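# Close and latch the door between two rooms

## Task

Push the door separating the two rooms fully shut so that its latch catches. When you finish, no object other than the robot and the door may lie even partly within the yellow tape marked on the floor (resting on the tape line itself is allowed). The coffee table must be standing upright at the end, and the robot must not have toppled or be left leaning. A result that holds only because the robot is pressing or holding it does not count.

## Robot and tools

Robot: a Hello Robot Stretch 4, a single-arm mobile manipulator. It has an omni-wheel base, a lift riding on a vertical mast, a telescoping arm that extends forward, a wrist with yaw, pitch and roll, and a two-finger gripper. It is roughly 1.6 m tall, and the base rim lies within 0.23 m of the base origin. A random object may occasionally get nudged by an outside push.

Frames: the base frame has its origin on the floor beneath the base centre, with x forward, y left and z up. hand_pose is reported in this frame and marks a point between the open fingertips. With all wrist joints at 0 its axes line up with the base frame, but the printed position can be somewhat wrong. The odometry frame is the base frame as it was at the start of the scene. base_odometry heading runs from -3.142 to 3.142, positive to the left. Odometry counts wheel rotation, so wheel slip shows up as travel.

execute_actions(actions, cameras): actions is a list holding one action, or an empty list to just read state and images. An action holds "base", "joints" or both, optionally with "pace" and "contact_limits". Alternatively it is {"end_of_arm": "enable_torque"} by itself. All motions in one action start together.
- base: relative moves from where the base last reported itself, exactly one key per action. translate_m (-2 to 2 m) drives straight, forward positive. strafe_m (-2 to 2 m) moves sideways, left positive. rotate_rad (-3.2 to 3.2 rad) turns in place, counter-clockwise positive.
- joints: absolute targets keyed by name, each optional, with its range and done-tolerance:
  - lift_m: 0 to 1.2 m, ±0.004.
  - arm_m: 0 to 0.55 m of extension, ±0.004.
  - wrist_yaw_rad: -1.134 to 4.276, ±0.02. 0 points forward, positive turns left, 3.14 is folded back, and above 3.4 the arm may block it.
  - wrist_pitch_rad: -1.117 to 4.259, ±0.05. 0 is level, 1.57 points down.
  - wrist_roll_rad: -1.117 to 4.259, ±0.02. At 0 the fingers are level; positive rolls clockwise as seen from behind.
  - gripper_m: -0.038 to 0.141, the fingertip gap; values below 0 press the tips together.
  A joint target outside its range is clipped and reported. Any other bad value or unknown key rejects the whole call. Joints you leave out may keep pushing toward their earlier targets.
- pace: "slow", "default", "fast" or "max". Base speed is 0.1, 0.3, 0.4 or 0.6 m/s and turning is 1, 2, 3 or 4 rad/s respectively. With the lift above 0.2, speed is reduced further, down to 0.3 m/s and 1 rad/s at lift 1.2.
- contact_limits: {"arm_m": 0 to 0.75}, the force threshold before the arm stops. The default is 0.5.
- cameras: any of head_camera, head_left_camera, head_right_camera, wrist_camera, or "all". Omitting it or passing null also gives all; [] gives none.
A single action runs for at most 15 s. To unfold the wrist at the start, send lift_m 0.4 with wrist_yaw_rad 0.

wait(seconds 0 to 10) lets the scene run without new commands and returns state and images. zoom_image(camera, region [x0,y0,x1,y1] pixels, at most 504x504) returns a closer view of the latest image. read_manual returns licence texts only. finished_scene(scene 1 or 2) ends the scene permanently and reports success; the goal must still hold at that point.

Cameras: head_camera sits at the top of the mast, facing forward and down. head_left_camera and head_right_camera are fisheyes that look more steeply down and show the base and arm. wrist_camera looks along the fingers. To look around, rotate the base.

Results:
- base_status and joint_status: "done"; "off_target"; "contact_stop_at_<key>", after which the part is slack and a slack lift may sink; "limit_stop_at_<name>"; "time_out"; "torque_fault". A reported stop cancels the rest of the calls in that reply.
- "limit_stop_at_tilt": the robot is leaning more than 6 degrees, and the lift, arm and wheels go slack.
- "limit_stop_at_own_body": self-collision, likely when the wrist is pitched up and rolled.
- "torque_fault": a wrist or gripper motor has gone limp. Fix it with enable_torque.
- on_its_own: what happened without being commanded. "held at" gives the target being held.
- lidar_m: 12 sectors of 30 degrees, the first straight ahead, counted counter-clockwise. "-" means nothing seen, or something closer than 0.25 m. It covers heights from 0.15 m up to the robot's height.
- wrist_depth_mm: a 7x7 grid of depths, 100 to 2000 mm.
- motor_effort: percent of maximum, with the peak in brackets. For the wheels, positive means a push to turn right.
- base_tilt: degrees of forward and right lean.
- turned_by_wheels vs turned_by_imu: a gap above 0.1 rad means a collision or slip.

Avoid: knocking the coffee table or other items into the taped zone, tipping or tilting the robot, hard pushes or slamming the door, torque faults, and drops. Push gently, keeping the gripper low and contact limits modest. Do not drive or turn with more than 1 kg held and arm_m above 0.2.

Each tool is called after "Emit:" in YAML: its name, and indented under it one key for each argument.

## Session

Emit:
execute_actions:
  actions: []

Scene clock: 0.00 s.
base_odometry: x=+0.000 y=+0.000 heading=+0.000 (m, m, rad; odometry frame)
turned_by_wheels: +0.000 (rad since the last result)
turned_by_imu: +0.000 (rad since the last result)
base_tilt: forward=+0.6 right=+0.0 (deg)
lidar_m: 1.07 0.87 0.88 0.83 0.69 0.65 0.78 1.17 1.21 2.12 1.47 1.50
base_status: not commanded
joint_positions: lift_m=+0.204 arm_m=+0.002 wrist_yaw_rad=+3.084 wrist_pitch_rad=+0.020 wrist_roll_rad=+0.014 gripper_m=+0.057
joint_status: not commanded
motor_effort: lift_m=+19 arm_m=-1 wrist_yaw_rad=-2 wrist_pitch_rad=-8 wrist_roll_rad=+1 gripper_m=-4 wheel_0=+0 wheel_1=+0 wheel_2=+0 (%)
hand_pose: x=-0.1104 y=+0.1040 z=+0.3763 quat_wxyz=(+0.029, -0.010, +0.007, +1.000) (m; base frame)
wrist_depth_mm: 137 139 1160 960 809 691 621 / - 139 1098 946 788 683 615 / 107 139 276 960 809 691 609 / 118 139 1060 946 788 683 615 / 1098 1281 1160 917 798 683 609 / 1138 1281 211 931 221 683 609 / 1060 946 960 508 778 668 603
pictures: head_camera, head_left_camera, head_right_camera, wrist_camera
camera_calibration (this result's frames):
wrist_camera: T_world_to_cam=[[0.105311, 0.994374, 0.0114236, -0.109945], [0.000445025, 0.0114403, -0.999934, 0.435636], [-0.994439, 0.105309, 0.000762276, 0.104161], [0, 0, 0, 1]] pos_world=[0.114966, 0.0933739, 0.436784]
Images, in order (width x height): head_camera 420x560, head_left_camera 420x672, head_right_camera 420x672, wrist_camera 616x392.

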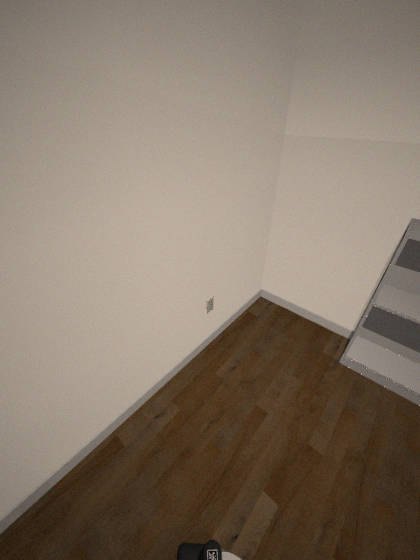

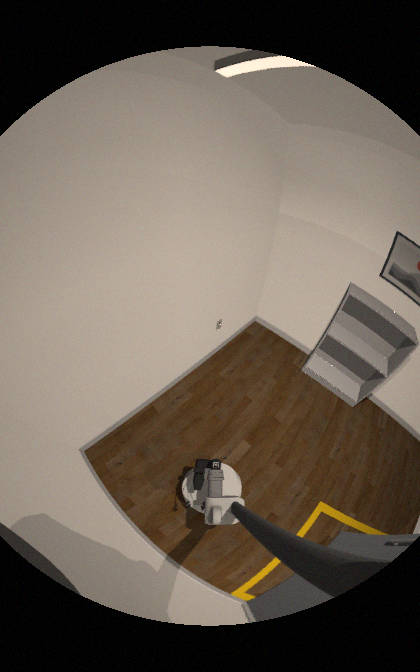

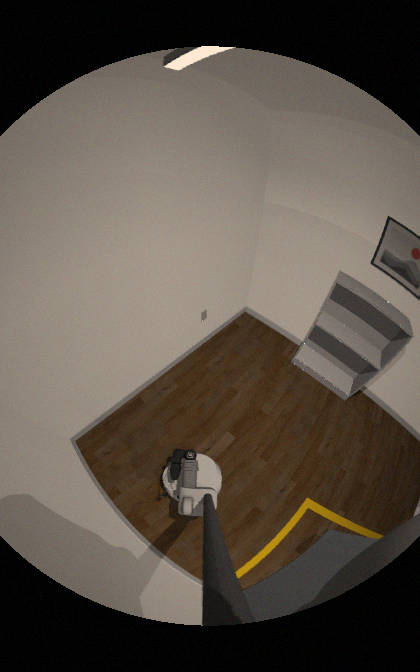

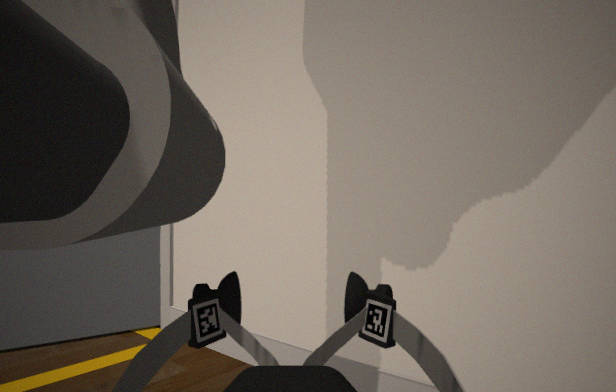

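Emit:
execute_actions:
  actions:
    - {"base": {"rotate_rad": 2.93}, "joints": {"lift_m": 0.185, "wrist_yaw_rad": 3.33, "gripper_m": 0.0}, "pace": "fast"}
  cameras: ["head_camera", "head_left_camera"]

Scene clock: 8.13 s.
base_odometry: x=+0.000 y=+0.000 heading=+2.930 (m, m, rad; odometry frame)
turned_by_wheels: +2.930 (rad since the last result)
turned_by_imu: +2.899 (rad since the last result)
base_tilt: forward=+0.5 right=-0.1 (deg)
lidar_m: 0.71 1.00 1.17 2.52 1.52 1.48 1.25 0.92 0.88 0.93 0.70 0.65
base_status: done
joint_positions: lift_m=+0.185 arm_m=+0.002 wrist_yaw_rad=+3.330 wrist_pitch_rad=+0.020 wrist_roll_rad=+0.014 gripper_m=+0.000
joint_status: all done
motor_effort: lift_m=+15(21) arm_m=-1(1) wrist_yaw_rad=-1(3) wrist_pitch_rad=-8(6) wrist_roll_rad=+1(2) gripper_m=-5(5) wheel_0=+0(9) wheel_1=-1(9) wheel_2=+1(10) (%)
hand_pose: x=-0.1272 y=+0.0319 z=+0.3576 quat_wxyz=(-0.094, -0.011, +0.006, +0.996) (m; base frame)
wrist_depth_mm: - - 129 1661 - 1863 1576 / - - 118 146 - 1756 1576 / - - 118 145 - 1808 1618 / - - 128 202 1983 1863 1618 / 180 137 1255 1618 1983 1808 1576 / 184 1042 1160 204 1576 1537 1366 / 185 223 866 187 866 1025 1025
pictures: head_camera, head_left_camera
Images, in order (width x height): head_camera 420x560, head_left_camera 420x672.

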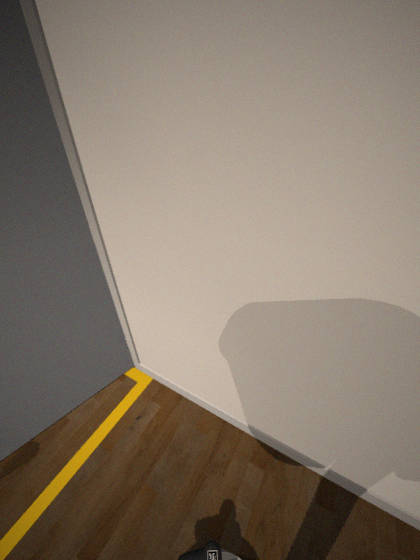

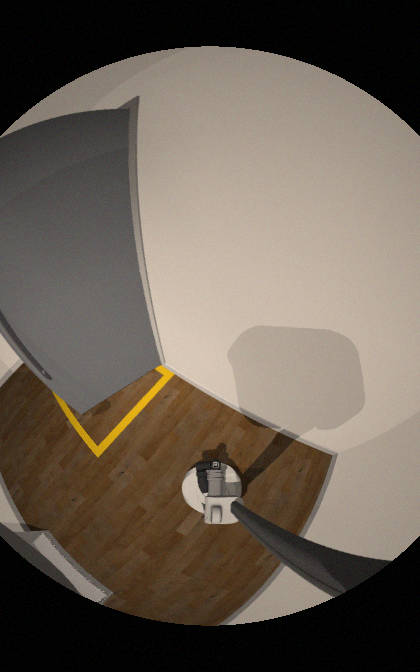

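Emit:
execute_actions:
  actions:
    - {"base": {"strafe_m": 1.8}, "pace": "max"}
  cameras: ["head_camera", "head_left_camera", "head_right_camera"]

Scene clock: 13.00 s.
base_odometry: x=-0.378 y=-1.760 heading=+2.930 (m, m, rad; odometry frame)
turned_by_wheels: +0.000 (rad since the last result)
turned_by_imu: +0.007 (rad since the last result)
base_tilt: forward=+0.5 right=-0.1 (deg)
lidar_m: 1.36 1.29 1.22 1.19 0.87 0.84 0.89 0.95 2.44 2.22 0.64 1.55
base_status: done
joint_positions: lift_m=+0.185 arm_m=+0.002 wrist_yaw_rad=+3.330 wrist_pitch_rad=+0.020 wrist_roll_rad=+0.014 gripper_m=+0.000
joint_status: not commanded
motor_effort: lift_m=+16(16) arm_m=-1(1) wrist_yaw_rad=-2(0) wrist_pitch_rad=-8(9) wrist_roll_rad=+1(2) gripper_m=-5(6) wheel_0=+3(14) wheel_1=-1(13) wheel_2=-1(1) (%)
hand_pose: x=-0.1272 y=+0.0319 z=+0.3576 quat_wxyz=(-0.094, -0.011, +0.006, +0.995) (m; base frame)
wrist_depth_mm: - - 129 1182 1042 891 768 / - - 118 146 1042 891 788 / - - 118 145 1042 878 778 / - - 128 202 1025 878 778 / 180 137 1160 1229 1042 891 788 / 184 1255 1078 204 991 878 768 / 186 223 878 187 866 866 768
pictures: head_camera, head_left_camera, head_right_camera
Images, in order (width x height): head_camera 420x560, head_left_camera 420x672, head_right_camera 420x672.

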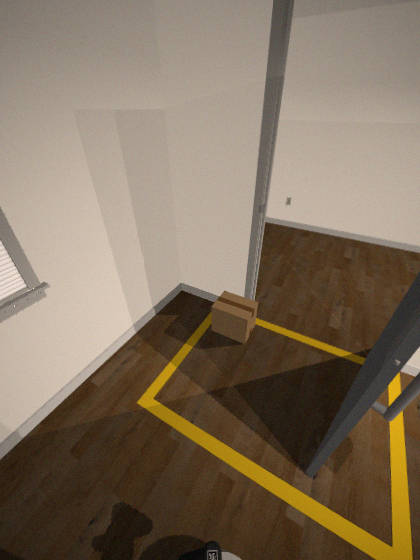

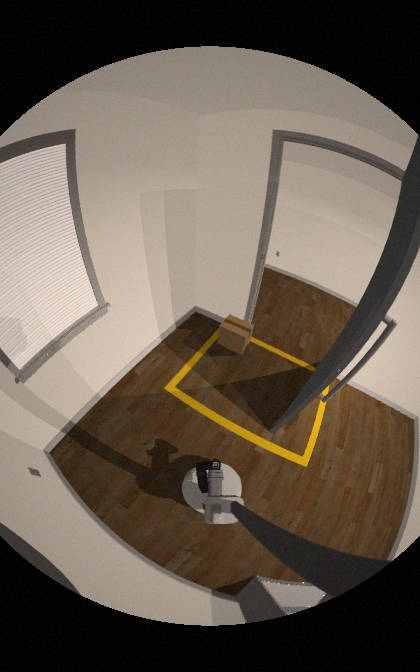

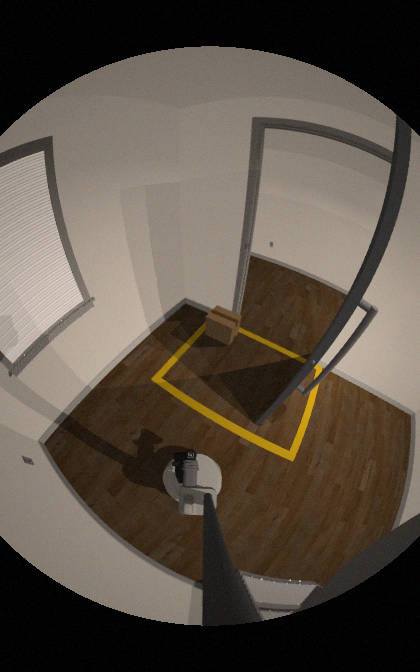

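Emit:
zoom_image:
  camera: "head_camera"
  region: [160, 260, 300, 380]

Emit:
zoom_image:
  camera: "head_camera"
  region: [120, 260, 420, 560]

Region (160, 260, 300, 380) of head_camera's 420x560 image, scaled by 3.600, with more detail than that image has; it fills the top 432 rows of this view, and the rest is white.

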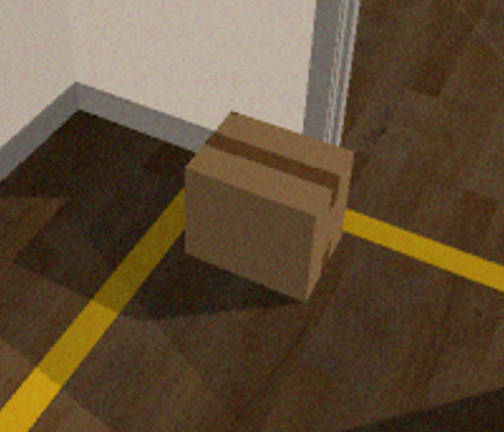

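Region (120, 260, 420, 560) of head_camera's 420x560 image, scaled by 1.680, with more detail than that image has.

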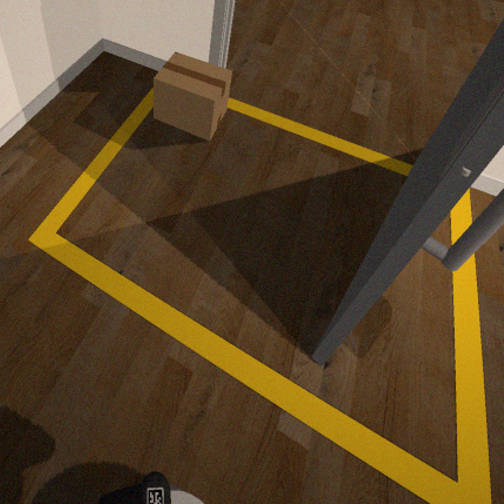

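Emit:
execute_actions:
  actions:
    - {"base": {"rotate_rad": -0.44}, "pace": "fast"}
  cameras: ["head_camera", "head_left_camera", "head_right_camera"]

Emit:
zoom_image:
  camera: "head_camera"
  region: [60, 260, 360, 560]

Scene clock: 20.40 s.
base_odometry: x=-0.378 y=-1.760 heading=+2.490 (m, m, rad; odometry frame)
turned_by_wheels: -0.440 (rad since the last result)
turned_by_imu: -0.435 (rad since the last result)
base_tilt: forward=+0.4 right=-0.1 (deg)
lidar_m: 1.36 1.37 1.27 1.20 1.12 0.85 0.85 0.92 0.96 2.45 2.12 0.61
base_status: done
joint_positions: lift_m=+0.185 arm_m=+0.002 wrist_yaw_rad=+3.330 wrist_pitch_rad=+0.020 wrist_roll_rad=+0.014 gripper_m=+0.000
joint_status: not commanded
motor_effort: lift_m=+15(16) arm_m=-1(1) wrist_yaw_rad=-1(2) wrist_pitch_rad=-8(9) wrist_roll_rad=+1(1) gripper_m=-10(8) wheel_0=-1(8) wheel_1=+0(8) wheel_2=-2(6) (%)
hand_pose: x=-0.1272 y=+0.0319 z=+0.3576 quat_wxyz=(-0.094, -0.011, +0.006, +0.995) (m; base frame)
wrist_depth_mm: - - 129 1008 976 904 866 / - - 118 146 960 904 866 / - - 118 145 960 904 854 / - - 128 202 976 904 866 / 180 137 1042 1042 960 904 854 / 183 1160 1078 204 960 904 854 / 186 224 866 187 878 891 842
pictures: head_camera, head_left_camera, head_right_camera
Images, in order (width x height): head_camera 420x560, head_left_camera 420x672, head_right_camera 420x672.

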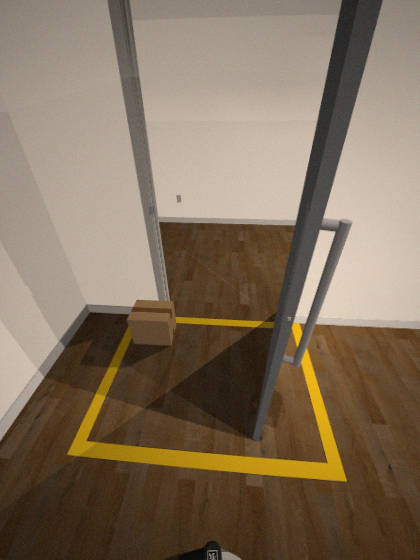

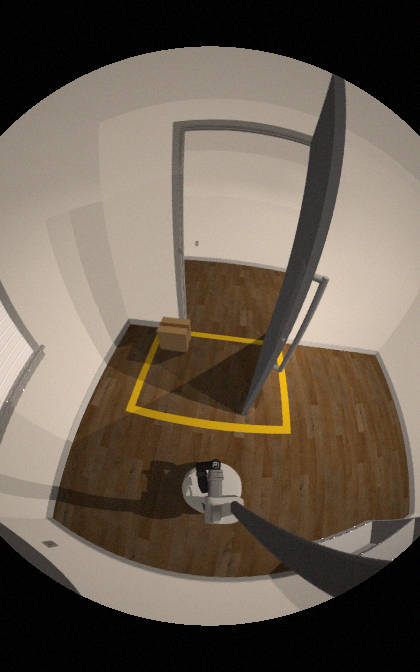

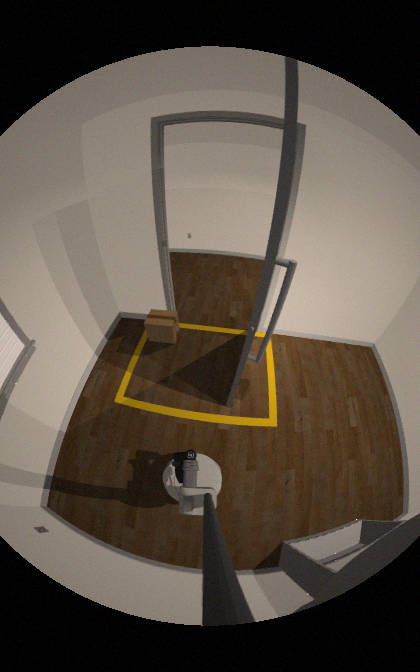

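Region (60, 260, 360, 560) of head_camera's 420x560 image, scaled by 1.680, with more detail than that image has.

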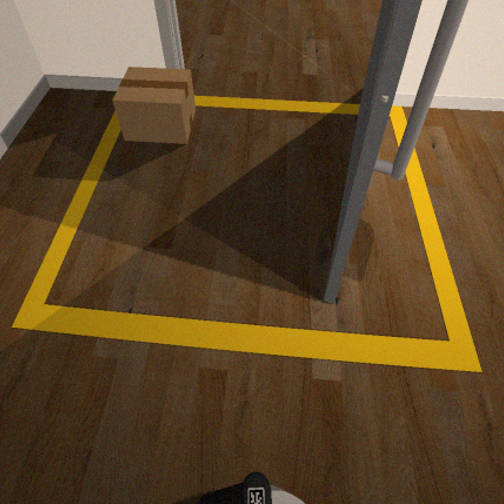

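Emit:
execute_actions:
  actions:
    - {"base": {"translate_m": 1.4}, "pace": "fast"}
  cameras: ["head_camera", "head_left_camera", "head_right_camera"]

Emit:
zoom_image:
  camera: "head_left_camera"
  region: [70, 400, 290, 560]

Scene clock: 27.93 s.
base_odometry: x=-1.491 y=-0.911 heading=+2.490 (m, m, rad; odometry frame)
turned_by_wheels: +0.000 (rad since the last result)
turned_by_imu: +0.003 (rad since the last result)
base_tilt: forward=+0.5 right=-0.1 (deg)
lidar_m: 2.45 0.46 0.30 0.26 1.21 1.79 2.22 0.52 0.47 0.48 0.61 2.50
base_status: done
joint_positions: lift_m=+0.185 arm_m=+0.002 wrist_yaw_rad=+3.330 wrist_pitch_rad=+0.020 wrist_roll_rad=+0.014 gripper_m=+0.000
joint_status: not commanded
motor_effort: lift_m=+16(16) arm_m=-1(1) wrist_yaw_rad=-1(1) wrist_pitch_rad=-10(8) wrist_roll_rad=+2(2) gripper_m=-8(6) wheel_0=-1(7) wheel_1=+1(6) wheel_2=+2(11) (%)
hand_pose: x=-0.1272 y=+0.0319 z=+0.3576 quat_wxyz=(-0.094, -0.011, +0.006, +0.995) (m; base frame)
wrist_depth_mm: - - 129 - - - - / - - 118 146 - - - / - - 118 145 - - - / - - 128 202 - - - / 180 137 854 - - - - / 183 676 778 204 1576 1537 1537 / 186 223 809 188 878 1025 991
pictures: head_camera, head_left_camera, head_right_camera
Images, in order (width x height): head_camera 420x560, head_left_camera 420x672, head_right_camera 420x672.

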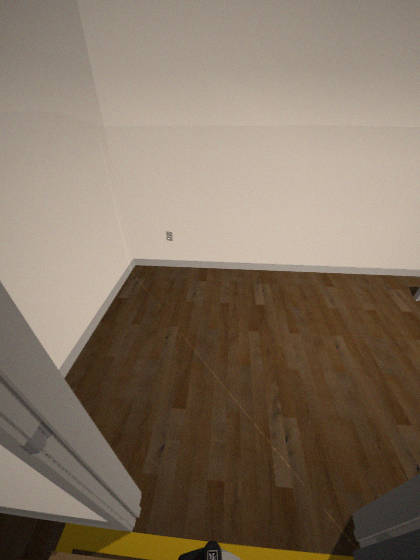

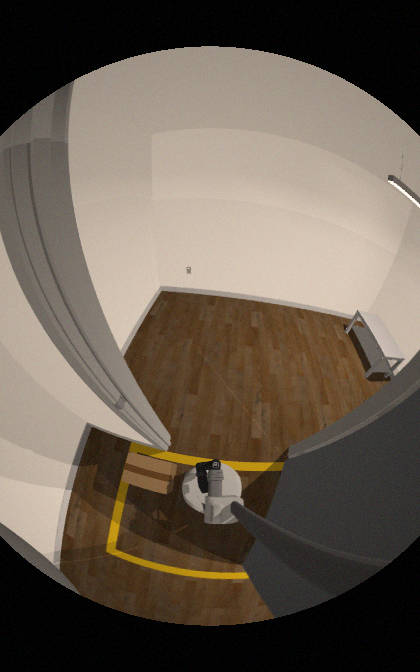

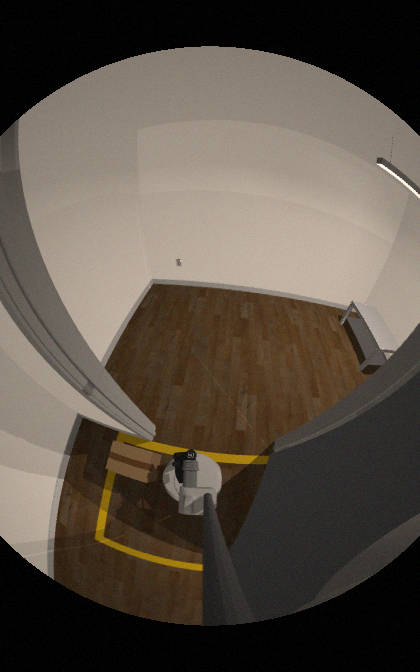

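Region (70, 400, 290, 560) of head_left_camera's 420x672 image, scaled by 2.291, with more detail than that image has; it fills the top 367 rows of this view, and the rest is white.

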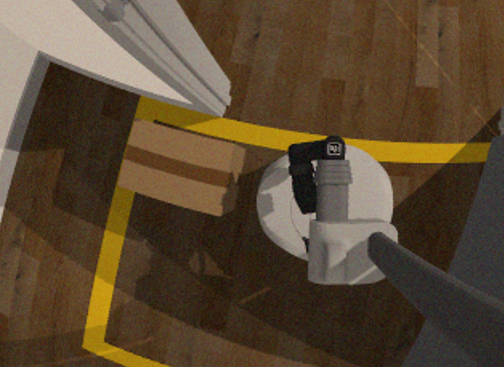

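Emit:
execute_actions:
  actions:
    - {"base": {"translate_m": 0.055}, "pace": "fast"}
  cameras: []

Emit:
execute_actions:
  actions:
    - {"base": {"strafe_m": 0.12}, "pace": "slow"}
  cameras: ["head_left_camera"]

Emit:
zoom_image:
  camera: "head_left_camera"
  region: [70, 400, 290, 560]

Scene clock: 34.97 s.
base_odometry: x=-1.535 y=-0.877 heading=+2.490 (m, m, rad; odometry frame)
turned_by_wheels: +0.000 (rad since the last result)
turned_by_imu: +0.001 (rad since the last result)
base_tilt: forward=+0.5 right=-0.1 (deg)
lidar_m: 2.39 0.47 0.29 0.26 0.30 1.79 2.27 0.57 0.48 0.50 0.63 2.43
base_status: done
joint_positions: lift_m=+0.185 arm_m=+0.002 wrist_yaw_rad=+3.330 wrist_pitch_rad=+0.020 wrist_roll_rad=+0.014 gripper_m=+0.000
joint_status: not commanded
motor_effort: lift_m=+16(16) arm_m=-1(1) wrist_yaw_rad=-1(1) wrist_pitch_rad=-9(6) wrist_roll_rad=+1(1) gripper_m=-10(4) wheel_0=+0(7) wheel_1=+2(7) wheel_2=+1(10) (%)
hand_pose: x=-0.1272 y=+0.0319 z=+0.3576 quat_wxyz=(-0.094, -0.011, +0.006, +0.995) (m; base frame)
wrist_depth_mm: - - 129 - - - - / - - 118 146 - - - / - - 118 145 - - - / - - 128 201 - - - / 180 137 878 - - - - / 184 707 809 204 1576 1537 1576 / 185 223 820 187 878 1042 1008
pictures: none
No camera images: the call's "cameras" was empty. Leave "cameras" out to get every camera's image.

Scene clock: 37.30 s.
base_odometry: x=-1.608 y=-0.973 heading=+2.490 (m, m, rad; odometry frame)
turned_by_wheels: +0.000 (rad since the last result)
turned_by_imu: +0.000 (rad since the last result)
base_tilt: forward=+0.6 right=-0.1 (deg)
lidar_m: 2.41 0.30 0.25 0.25 0.25 1.59 2.27 0.68 0.62 0.60 0.79 2.46
base_status: done
joint_positions: lift_m=+0.185 arm_m=+0.002 wrist_yaw_rad=+3.330 wrist_pitch_rad=+0.020 wrist_roll_rad=+0.014 gripper_m=+0.000
joint_status: not commanded
motor_effort: lift_m=+15(16) arm_m=-1(1) wrist_yaw_rad=-1(1) wrist_pitch_rad=-8(8) wrist_roll_rad=+2(2) gripper_m=-6(7) wheel_0=-6(8) wheel_1=+6(7) wheel_2=+0(1) (%)
hand_pose: x=-0.1272 y=+0.0319 z=+0.3576 quat_wxyz=(-0.094, -0.011, +0.006, +0.995) (m; base frame)
wrist_depth_mm: - - 129 - - - - / - - 118 146 - - - / - - 118 145 - - - / - - 128 201 - - - / 180 137 - - - - - / 183 820 931 203 1537 1499 1499 / 185 223 866 187 878 1042 991
pictures: head_left_camera
Images, in order (width x height): head_left_camera 420x672.

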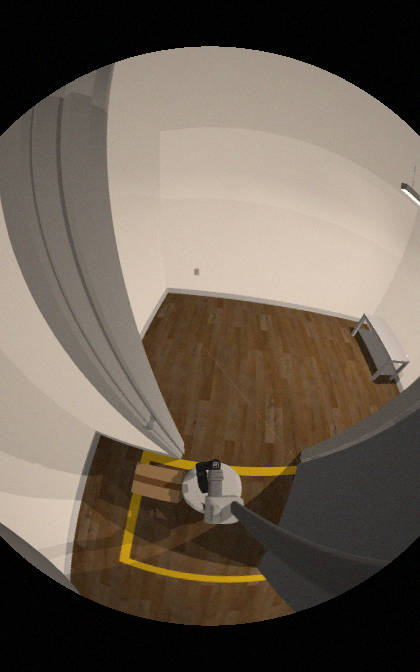

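Region (70, 400, 290, 560) of head_left_camera's 420x672 image, scaled by 2.291, with more detail than that image has; it fills the top 367 rows of this view, and the rest is white.

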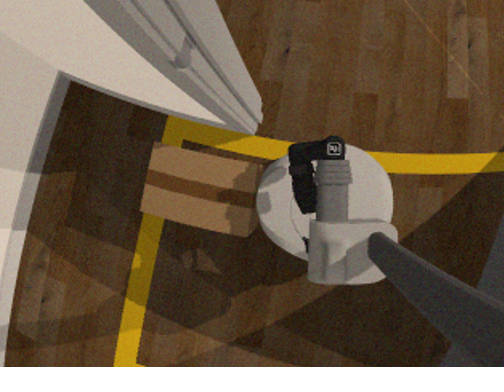

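Emit:
execute_actions:
  actions:
    - {"base": {"strafe_m": 0.37}, "pace": "default"}
  cameras: ["head_left_camera", "head_right_camera"]

Emit:
zoom_image:
  camera: "head_left_camera"
  region: [70, 400, 290, 600]

Scene clock: 41.77 s.
base_odometry: x=-1.832 y=-1.267 heading=+2.490 (m, m, rad; odometry frame)
turned_by_wheels: +0.000 (rad since the last result)
turned_by_imu: +0.001 (rad since the last result)
base_tilt: forward=+0.6 right=-0.1 (deg)
lidar_m: 0.25 0.25 0.25 0.25 0.27 1.05 2.23 1.02 0.94 0.96 2.68 0.25
base_status: done
joint_positions: lift_m=+0.185 arm_m=+0.002 wrist_yaw_rad=+3.330 wrist_pitch_rad=+0.020 wrist_roll_rad=+0.014 gripper_m=+0.000
joint_status: not commanded
motor_effort: lift_m=+16(16) arm_m=-1(1) wrist_yaw_rad=-1(2) wrist_pitch_rad=-8(8) wrist_roll_rad=+2(2) gripper_m=-7(9) wheel_0=-3(14) wheel_1=+2(15) wheel_2=+0(0) (%)
hand_pose: x=-0.1272 y=+0.0319 z=+0.3576 quat_wxyz=(-0.094, -0.011, +0.006, +0.995) (m; base frame)
wrist_depth_mm: - - 129 - - - 1464 / - - 118 146 - - 1499 / - - 118 145 - - 1576 / - - 128 202 - - 1576 / 180 137 - - - - 1537 / 184 1397 1366 204 1576 1537 1397 / 185 224 854 187 866 1042 1025
pictures: head_left_camera, head_right_camera
Images, in order (width x height): head_left_camera 420x672, head_right_camera 420x672.

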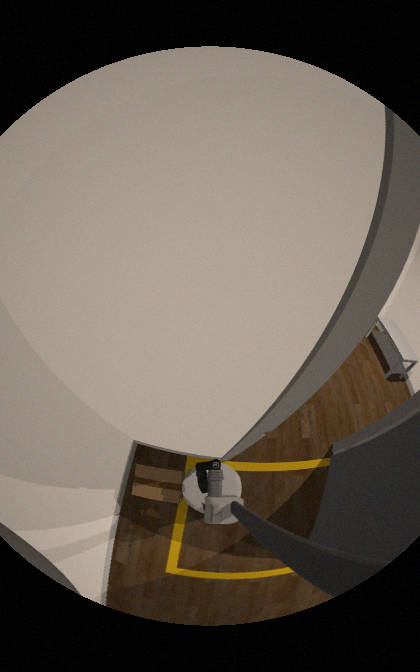

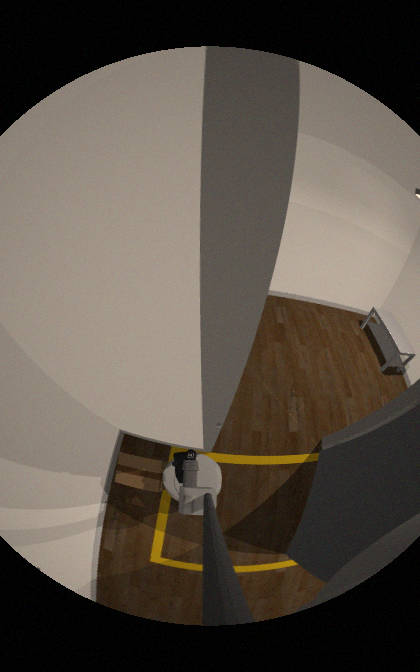

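Region (70, 400, 290, 600) of head_left_camera's 420x672 image, scaled by 2.291, with more detail than that image has; it fills the top 458 rows of this view, and the rest is white.

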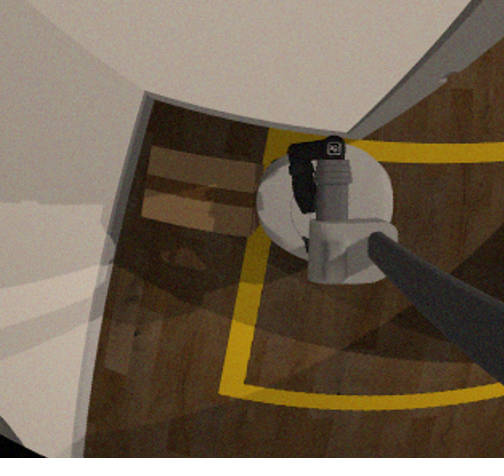

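Emit:
execute_actions:
  actions:
    - {"base": {"strafe_m": 0.08}, "pace": "fast"}
  cameras: ["head_left_camera", "head_right_camera"]

Emit:
zoom_image:
  camera: "head_left_camera"
  region: [70, 400, 290, 600]

Scene clock: 44.27 s.
base_odometry: x=-1.881 y=-1.330 heading=+2.490 (m, m, rad; odometry frame)
turned_by_wheels: +0.000 (rad since the last result)
turned_by_imu: +0.000 (rad since the last result)
base_tilt: forward=+0.5 right=+0.0 (deg)
lidar_m: 0.25 0.25 0.25 0.25 0.25 0.92 2.23 2.46 1.01 1.03 2.77 0.25
base_status: done
joint_positions: lift_m=+0.185 arm_m=+0.002 wrist_yaw_rad=+3.330 wrist_pitch_rad=+0.020 wrist_roll_rad=+0.014 gripper_m=+0.000
joint_status: not commanded
motor_effort: lift_m=+16(15) arm_m=-1(1) wrist_yaw_rad=-1(1) wrist_pitch_rad=-7(8) wrist_roll_rad=+1(1) gripper_m=-8(6) wheel_0=+0(15) wheel_1=+2(13) wheel_2=+0(0) (%)
hand_pose: x=-0.1272 y=+0.0319 z=+0.3576 quat_wxyz=(-0.094, -0.011, +0.006, +0.995) (m; base frame)
wrist_depth_mm: - - 129 - - - 1281 / - - 118 146 - - 1308 / - - 118 145 - - 1336 / - - 127 202 - - 1336 / 180 137 - - - - 1336 / 184 1366 1397 204 1576 1576 1255 / 186 224 866 187 878 1025 1008
pictures: head_left_camera, head_right_camera
Images, in order (width x height): head_left_camera 420x672, head_right_camera 420x672.

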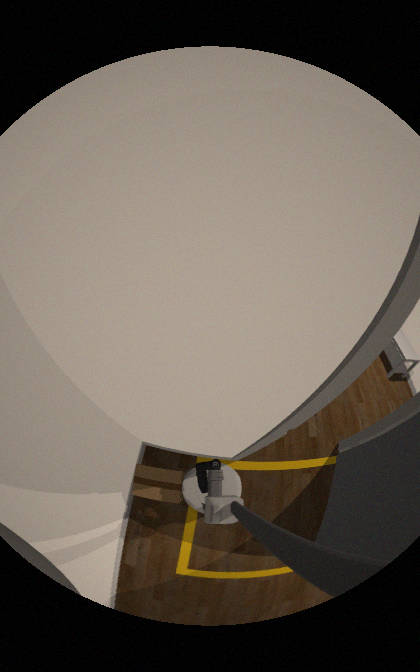

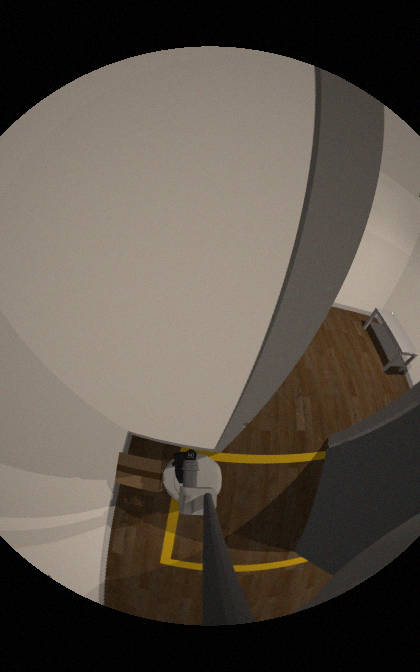

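Region (70, 400, 290, 600) of head_left_camera's 420x672 image, scaled by 2.291, with more detail than that image has; it fills the top 458 rows of this view, and the rest is white.

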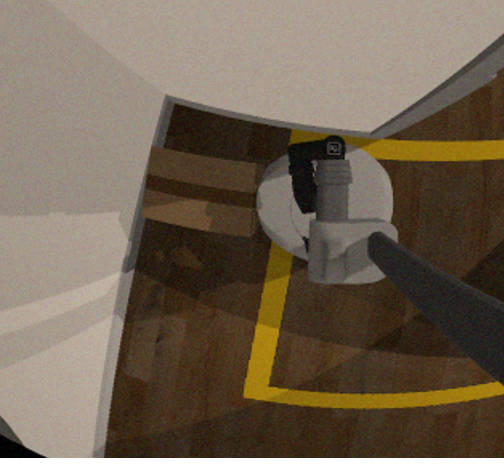

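Emit:
execute_actions:
  actions:
    - {"base": {"rotate_rad": -1.04}, "pace": "default"}
  cameras: ["head_left_camera", "head_right_camera"]

Scene clock: 49.10 s.
base_odometry: x=-1.881 y=-1.330 heading=+1.450 (m, m, rad; odometry frame)
turned_by_wheels: -1.040 (rad since the last result)
turned_by_imu: -1.028 (rad since the last result)
base_tilt: forward=+0.5 right=-0.1 (deg)
lidar_m: 2.73 0.25 0.25 0.25 0.25 0.25 0.25 0.91 2.25 1.16 1.01 1.03
base_status: done
joint_positions: lift_m=+0.185 arm_m=+0.002 wrist_yaw_rad=+3.330 wrist_pitch_rad=+0.020 wrist_roll_rad=+0.014 gripper_m=+0.000
joint_status: not commanded
motor_effort: lift_m=+16(16) arm_m=-1(1) wrist_yaw_rad=-1(2) wrist_pitch_rad=-7(8) wrist_roll_rad=+1(1) gripper_m=-7(7) wheel_0=+1(5) wheel_1=+1(10) wheel_2=+0(6) (%)
hand_pose: x=-0.1272 y=+0.0319 z=+0.3575 quat_wxyz=(-0.094, -0.011, +0.006, +0.995) (m; base frame)
wrist_depth_mm: - - 129 842 732 615 535 / - - 118 146 732 609 530 / - - 118 145 732 609 530 / - - 128 201 723 609 525 / 180 137 1098 904 723 609 525 / 183 1366 1138 204 691 521 512 / 185 223 866 187 293 345 342
pictures: head_left_camera, head_right_camera
Images, in order (width x height): head_left_camera 420x672, head_right_camera 420x672.

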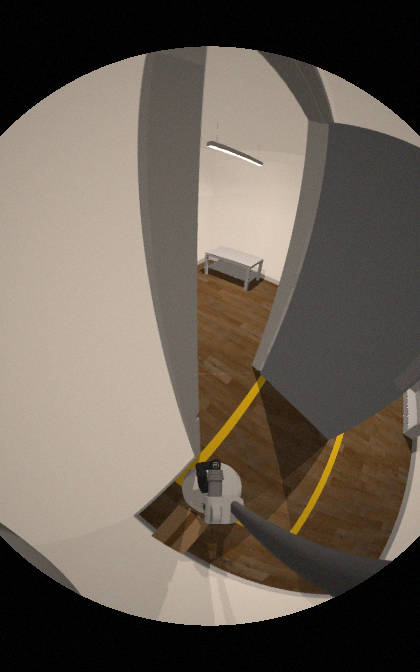

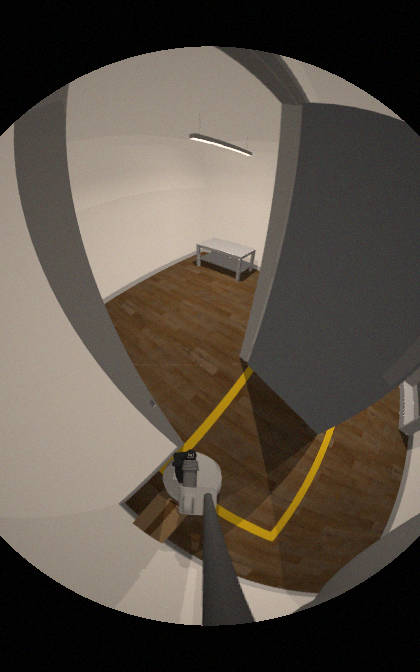

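Emit:
zoom_image:
  camera: "head_right_camera"
  region: [150, 380, 400, 560]

Region (150, 380, 400, 560) of head_right_camera's 420x672 image, scaled by 2.016, with more detail than that image has; it fills the top 363 rows of this view, and the rest is white.

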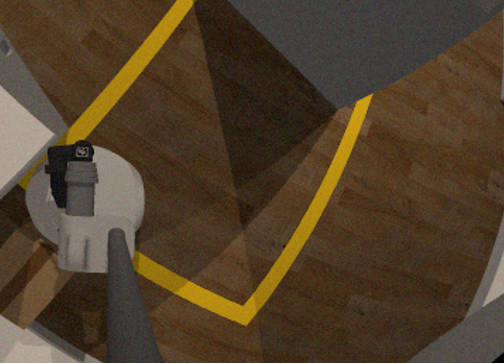

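Emit:
execute_actions:
  actions:
    - {"base": {"rotate_rad": -0.05}, "pace": "fast"}
  cameras: []

Emit:
execute_actions:
  actions:
    - {"base": {"strafe_m": -1.43}, "pace": "max"}
  cameras: ["head_left_camera", "head_camera"]

Scene clock: 51.50 s.
base_odometry: x=-1.881 y=-1.330 heading=+1.400 (m, m, rad; odometry frame)
turned_by_wheels: -0.050 (rad since the last result)
turned_by_imu: -0.050 (rad since the last result)
base_tilt: forward=+0.5 right=+0.0 (deg)
lidar_m: 2.74 0.25 0.25 0.25 0.27 0.25 0.25 0.90 2.25 2.40 1.01 1.01
base_status: done
joint_positions: lift_m=+0.185 arm_m=+0.002 wrist_yaw_rad=+3.330 wrist_pitch_rad=+0.020 wrist_roll_rad=+0.014 gripper_m=+0.000
joint_status: not commanded
motor_effort: lift_m=+16(16) arm_m=-1(1) wrist_yaw_rad=-1(1) wrist_pitch_rad=-10(8) wrist_roll_rad=+1(2) gripper_m=-9(9) wheel_0=+0(6) wheel_1=-1(7) wheel_2=-2(5) (%)
hand_pose: x=-0.1272 y=+0.0319 z=+0.3575 quat_wxyz=(-0.094, -0.011, +0.006, +0.995) (m; base frame)
wrist_depth_mm: - - 129 831 723 609 530 / - - 118 145 723 603 530 / - - 118 145 723 603 535 / - - 128 202 723 603 535 / 180 137 1025 866 715 603 525 / 184 1308 1042 204 521 517 512 / 185 223 866 187 294 345 342
pictures: none
No camera images: the call's "cameras" was empty. Leave "cameras" out to get every camera's image.

Scene clock: 55.27 s.
base_odometry: x=-0.471 y=-1.574 heading=+1.400 (m, m, rad; odometry frame)
turned_by_wheels: +0.000 (rad since the last result)
turned_by_imu: -0.005 (rad since the last result)
base_tilt: forward=+0.5 right=+0.0 (deg)
lidar_m: 1.91 0.42 3.64 1.43 1.40 1.30 1.40 1.07 1.04 1.03 1.15 2.34
base_status: done
joint_positions: lift_m=+0.185 arm_m=+0.002 wrist_yaw_rad=+3.330 wrist_pitch_rad=+0.020 wrist_roll_rad=+0.014 gripper_m=+0.000
joint_status: not commanded
motor_effort: lift_m=+17(17) arm_m=-1(1) wrist_yaw_rad=-2(2) wrist_pitch_rad=-9(9) wrist_roll_rad=+2(1) gripper_m=-9(6) wheel_0=-2(14) wheel_1=+1(14) wheel_2=-1(3) (%)
hand_pose: x=-0.1272 y=+0.0319 z=+0.3575 quat_wxyz=(-0.094, -0.011, +0.006, +0.995) (m; base frame)
wrist_depth_mm: - - 129 1808 1661 1366 1205 / - - 118 146 1661 1397 1205 / - - 118 146 1661 1397 1229 / - - 128 201 1618 1397 1229 / 179 137 1397 1808 1661 1397 1205 / 184 1205 1281 204 1537 1336 1205 / 186 223 854 186 878 1025 1008
pictures: head_camera, head_left_camera
Images, in order (width x height): head_camera 420x560, head_left_camera 420x672.

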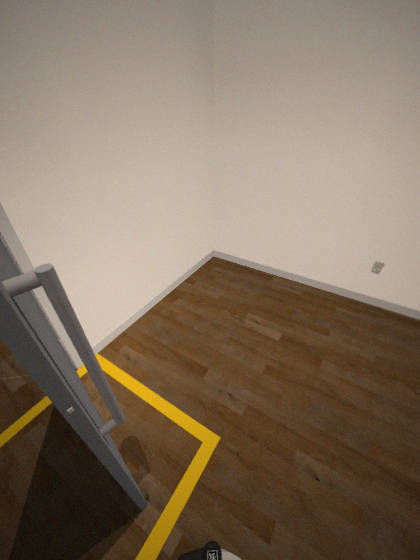

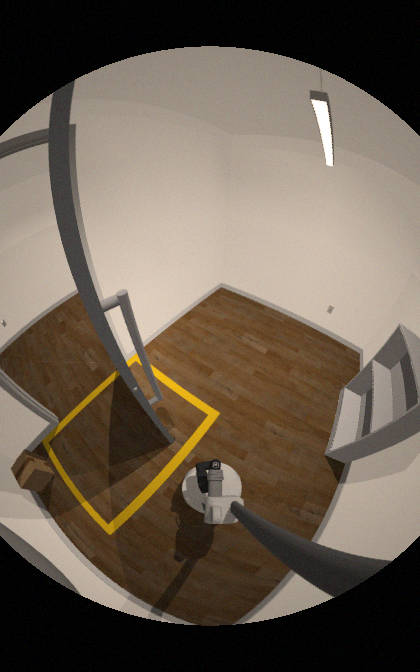

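Emit:
zoom_image:
  camera: "head_left_camera"
  region: [0, 400, 130, 540]

Emit:
zoom_image:
  camera: "head_camera"
  region: [80, 420, 240, 560]

Region (0, 400, 130, 540) of head_left_camera's 420x672 image, scaled by 3.600, with more detail than that image has; it fills the left 468 columns of this view, and the rest is white.

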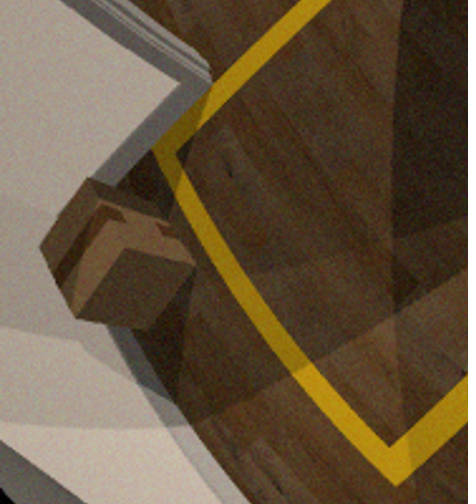

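Region (80, 420, 240, 560) of head_camera's 420x560 image, scaled by 3.150, with more detail than that image has; it fills the top 441 rows of this view, and the rest is white.

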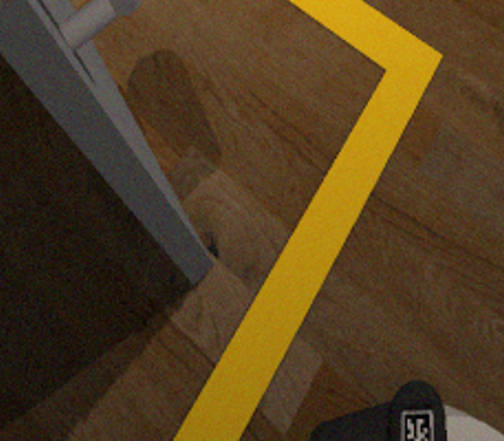

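Emit:
execute_actions:
  actions:
    - {"base": {"translate_m": 0.455}, "pace": "max"}
  cameras: ["head_left_camera"]

Emit:
zoom_image:
  camera: "head_left_camera"
  region: [60, 380, 290, 560]

Scene clock: 58.87 s.
base_odometry: x=-0.394 y=-1.125 heading=+1.400 (m, m, rad; odometry frame)
turned_by_wheels: +0.000 (rad since the last result)
turned_by_imu: +0.001 (rad since the last result)
base_tilt: forward=+0.5 right=-0.1 (deg)
lidar_m: 1.58 1.18 0.49 0.25 0.31 1.70 1.73 1.32 1.03 1.07 1.96 1.96
base_status: done
joint_positions: lift_m=+0.185 arm_m=+0.002 wrist_yaw_rad=+3.330 wrist_pitch_rad=+0.020 wrist_roll_rad=+0.014 gripper_m=+0.000
joint_status: not commanded
motor_effort: lift_m=+16(16) arm_m=-1(1) wrist_yaw_rad=-2(1) wrist_pitch_rad=-9(9) wrist_roll_rad=+1(2) gripper_m=-3(6) wheel_0=+0(9) wheel_1=+0(8) wheel_2=+0(14) (%)
hand_pose: x=-0.1272 y=+0.0319 z=+0.3575 quat_wxyz=(-0.094, -0.011, +0.006, +0.995) (m; base frame)
wrist_depth_mm: - - 129 - - 1756 1537 / - - 118 146 - 1756 1537 / - - 118 146 - 1808 1537 / - - 128 202 - 1808 1537 / 180 137 1708 - - 1756 1537 / 184 1366 1366 204 1537 1537 1464 / 186 223 866 187 866 1025 1008
pictures: head_left_camera
Images, in order (width x height): head_left_camera 420x672.

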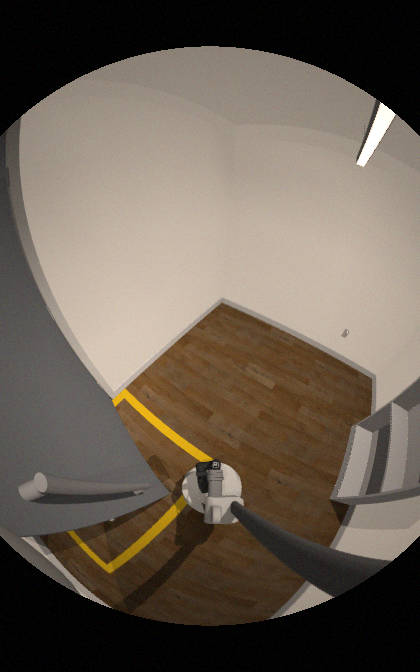

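Region (60, 380, 290, 560) of head_left_camera's 420x672 image, scaled by 2.191, with more detail than that image has; it fills the top 394 rows of this view, and the rest is white.

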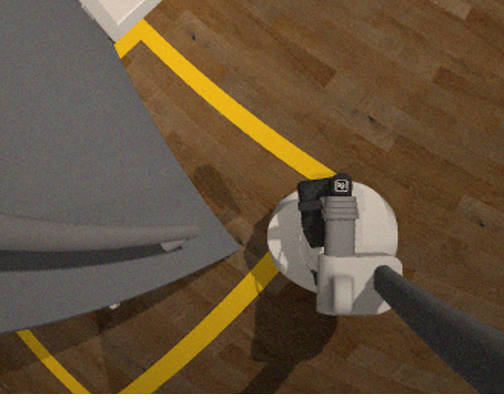

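Emit:
execute_actions:
  actions:
    - {"base": {"strafe_m": 0.115}, "pace": "default"}
  cameras: ["head_left_camera"]

Emit:
zoom_image:
  camera: "head_left_camera"
  region: [120, 420, 260, 560]

Scene clock: 60.97 s.
base_odometry: x=-0.507 y=-1.106 heading=+1.399 (m, m, rad; odometry frame)
turned_by_wheels: +0.000 (rad since the last result)
turned_by_imu: +0.000 (rad since the last result)
base_tilt: forward=+0.3 right=+0.1 (deg)
lidar_m: 1.46 1.10 0.32 0.25 - 1.62 1.75 1.41 1.24 1.16 2.09 2.03
base_status: done
joint_positions: lift_m=+0.185 arm_m=+0.002 wrist_yaw_rad=+3.330 wrist_pitch_rad=+0.020 wrist_roll_rad=+0.014 gripper_m=+0.000
joint_status: not commanded
motor_effort: lift_m=+16(16) arm_m=-1(1) wrist_yaw_rad=-2(1) wrist_pitch_rad=-9(10) wrist_roll_rad=+2(2) gripper_m=-9(7) wheel_0=+0(9) wheel_1=-1(8) wheel_2=+0(0) (%)
hand_pose: x=-0.1272 y=+0.0319 z=+0.3575 quat_wxyz=(-0.094, -0.011, +0.006, +0.995) (m; base frame)
wrist_depth_mm: - - 129 - - 1708 1537 / - - 118 146 1983 1708 1499 / - - 118 145 - 1708 1464 / - - 128 202 1983 1756 1499 / 180 137 1808 - - 1708 1499 / 184 1366 1397 204 1537 1537 1430 / 186 223 866 187 866 1025 1008
pictures: head_left_camera
Images, in order (width x height): head_left_camera 420x672.

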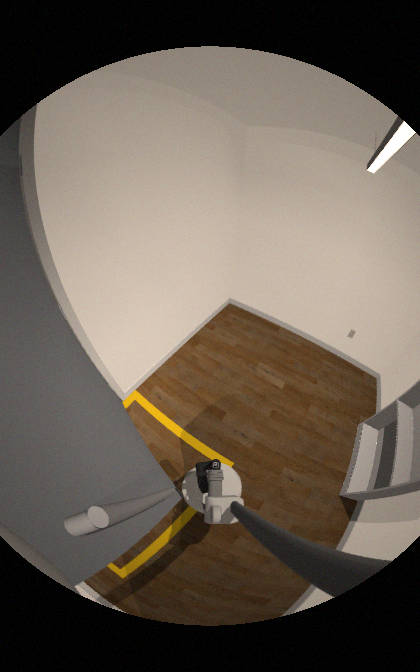

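Region (120, 420, 260, 560) of head_left_camera's 420x672 image, scaled by 3.600, with more detail than that image has.

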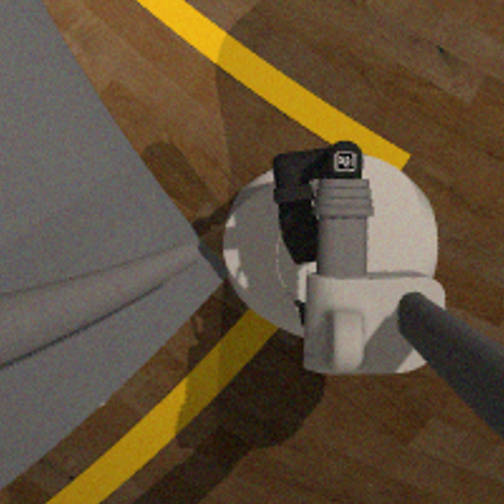

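Emit:
execute_actions:
  actions:
    - {"base": {"strafe_m": 0.7}, "pace": "default"}
  cameras: ["head_left_camera"]

Emit:
zoom_image:
  camera: "head_left_camera"
  region: [60, 380, 290, 600]

Scene clock: 65.37 s.
base_odometry: x=-1.197 y=-0.986 heading=+1.399 (m, m, rad; odometry frame)
turned_by_wheels: +0.000 (rad since the last result)
turned_by_imu: +0.004 (rad since the last result)
base_tilt: forward=+0.6 right=+0.0 (deg)
lidar_m: 0.64 0.37 0.31 0.30 0.37 0.90 1.37 1.97 2.00 1.85 2.50 1.60
base_status: done
joint_positions: lift_m=+0.185 arm_m=+0.002 wrist_yaw_rad=+3.330 wrist_pitch_rad=+0.020 wrist_roll_rad=+0.014 gripper_m=+0.000
joint_status: not commanded
motor_effort: lift_m=+16(16) arm_m=-1(1) wrist_yaw_rad=-2(2) wrist_pitch_rad=-10(8) wrist_roll_rad=+1(2) gripper_m=-7(7) wheel_0=+0(12) wheel_1=+1(15) wheel_2=-1(2) (%)
hand_pose: x=-0.1272 y=+0.0319 z=+0.3575 quat_wxyz=(-0.094, -0.011, +0.006, +0.995) (m; base frame)
wrist_depth_mm: - - 129 1863 1537 1308 1138 / - - 118 146 1576 1336 1160 / - - 118 145 1537 1308 1160 / - - 127 202 1576 1308 1160 / 180 137 - 1921 1499 1308 1160 / 183 1366 1366 204 1430 1281 1160 / 186 224 866 187 878 1025 1008
pictures: head_left_camera
Images, in order (width x height): head_left_camera 420x672.

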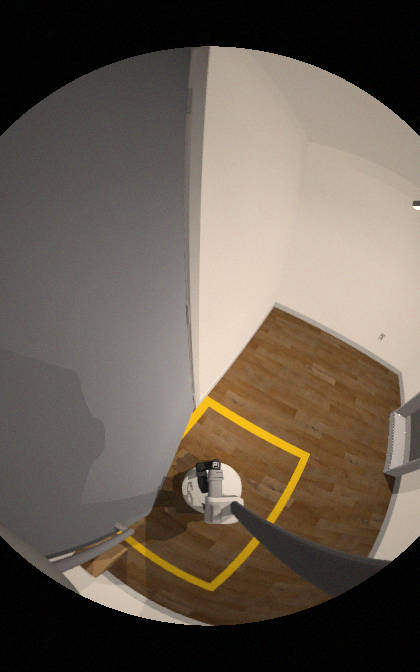

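Region (60, 380, 290, 600) of head_left_camera's 420x672 image, scaled by 2.191, with more detail than that image has; it fills the top 482 rows of this view, and the rest is white.

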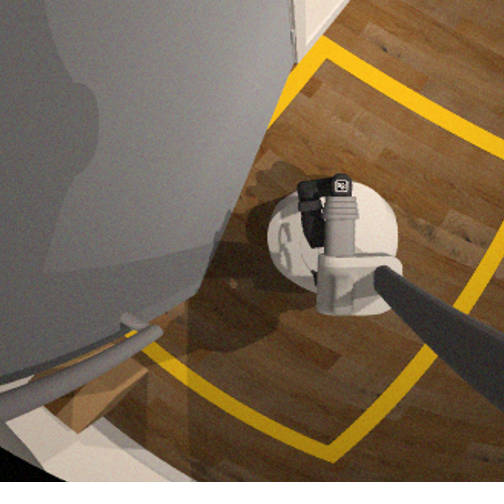

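Emit:
execute_actions:
  actions:
    - {"base": {"strafe_m": 0.375}, "pace": "slow"}
  cameras: ["head_left_camera"]

Emit:
zoom_image:
  camera: "head_left_camera"
  region: [60, 380, 290, 600]

Scene clock: 71.90 s.
base_odometry: x=-1.566 y=-0.923 heading=+1.398 (m, m, rad; odometry frame)
turned_by_wheels: -0.001 (rad since the last result)
turned_by_imu: +0.000 (rad since the last result)
base_tilt: forward=+0.5 right=+0.0 (deg)
lidar_m: 0.27 0.25 - 0.25 0.25 0.70 1.13 1.66 2.29 2.24 2.70 0.67
base_status: done
joint_positions: lift_m=+0.185 arm_m=+0.002 wrist_yaw_rad=+3.330 wrist_pitch_rad=+0.020 wrist_roll_rad=+0.014 gripper_m=+0.000
joint_status: not commanded
motor_effort: lift_m=+17(17) arm_m=-1(1) wrist_yaw_rad=-2(2) wrist_pitch_rad=-8(8) wrist_roll_rad=+1(1) gripper_m=-5(5) wheel_0=-26(26) wheel_1=+19(20) wheel_2=-11(11) (%)
hand_pose: x=-0.1272 y=+0.0319 z=+0.3574 quat_wxyz=(-0.094, -0.011, +0.006, +0.995) (m; base frame)
wrist_depth_mm: - - 129 1499 1336 1118 960 / - - 118 146 1308 1118 976 / - - 118 145 1336 1118 976 / - - 128 202 1336 1138 976 / 179 137 1921 1576 1336 1098 960 / 183 1397 1397 204 1281 723 640 / 186 224 878 187 878 723 647
pictures: head_left_camera
Images, in order (width x height): head_left_camera 420x672.

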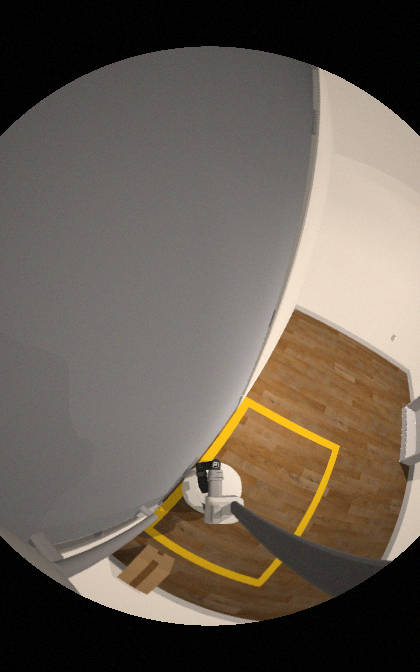

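Region (60, 380, 290, 600) of head_left_camera's 420x672 image, scaled by 2.191, with more detail than that image has; it fills the top 482 rows of this view, and the rest is white.

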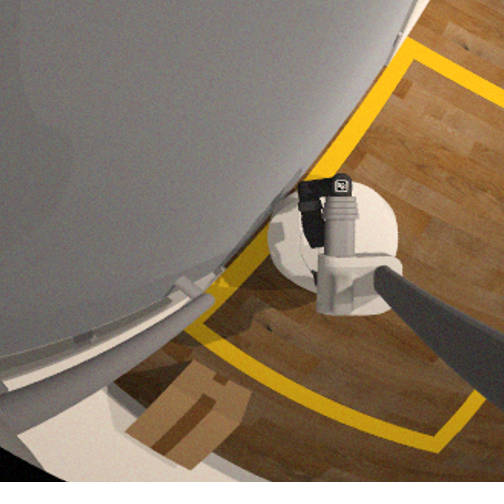

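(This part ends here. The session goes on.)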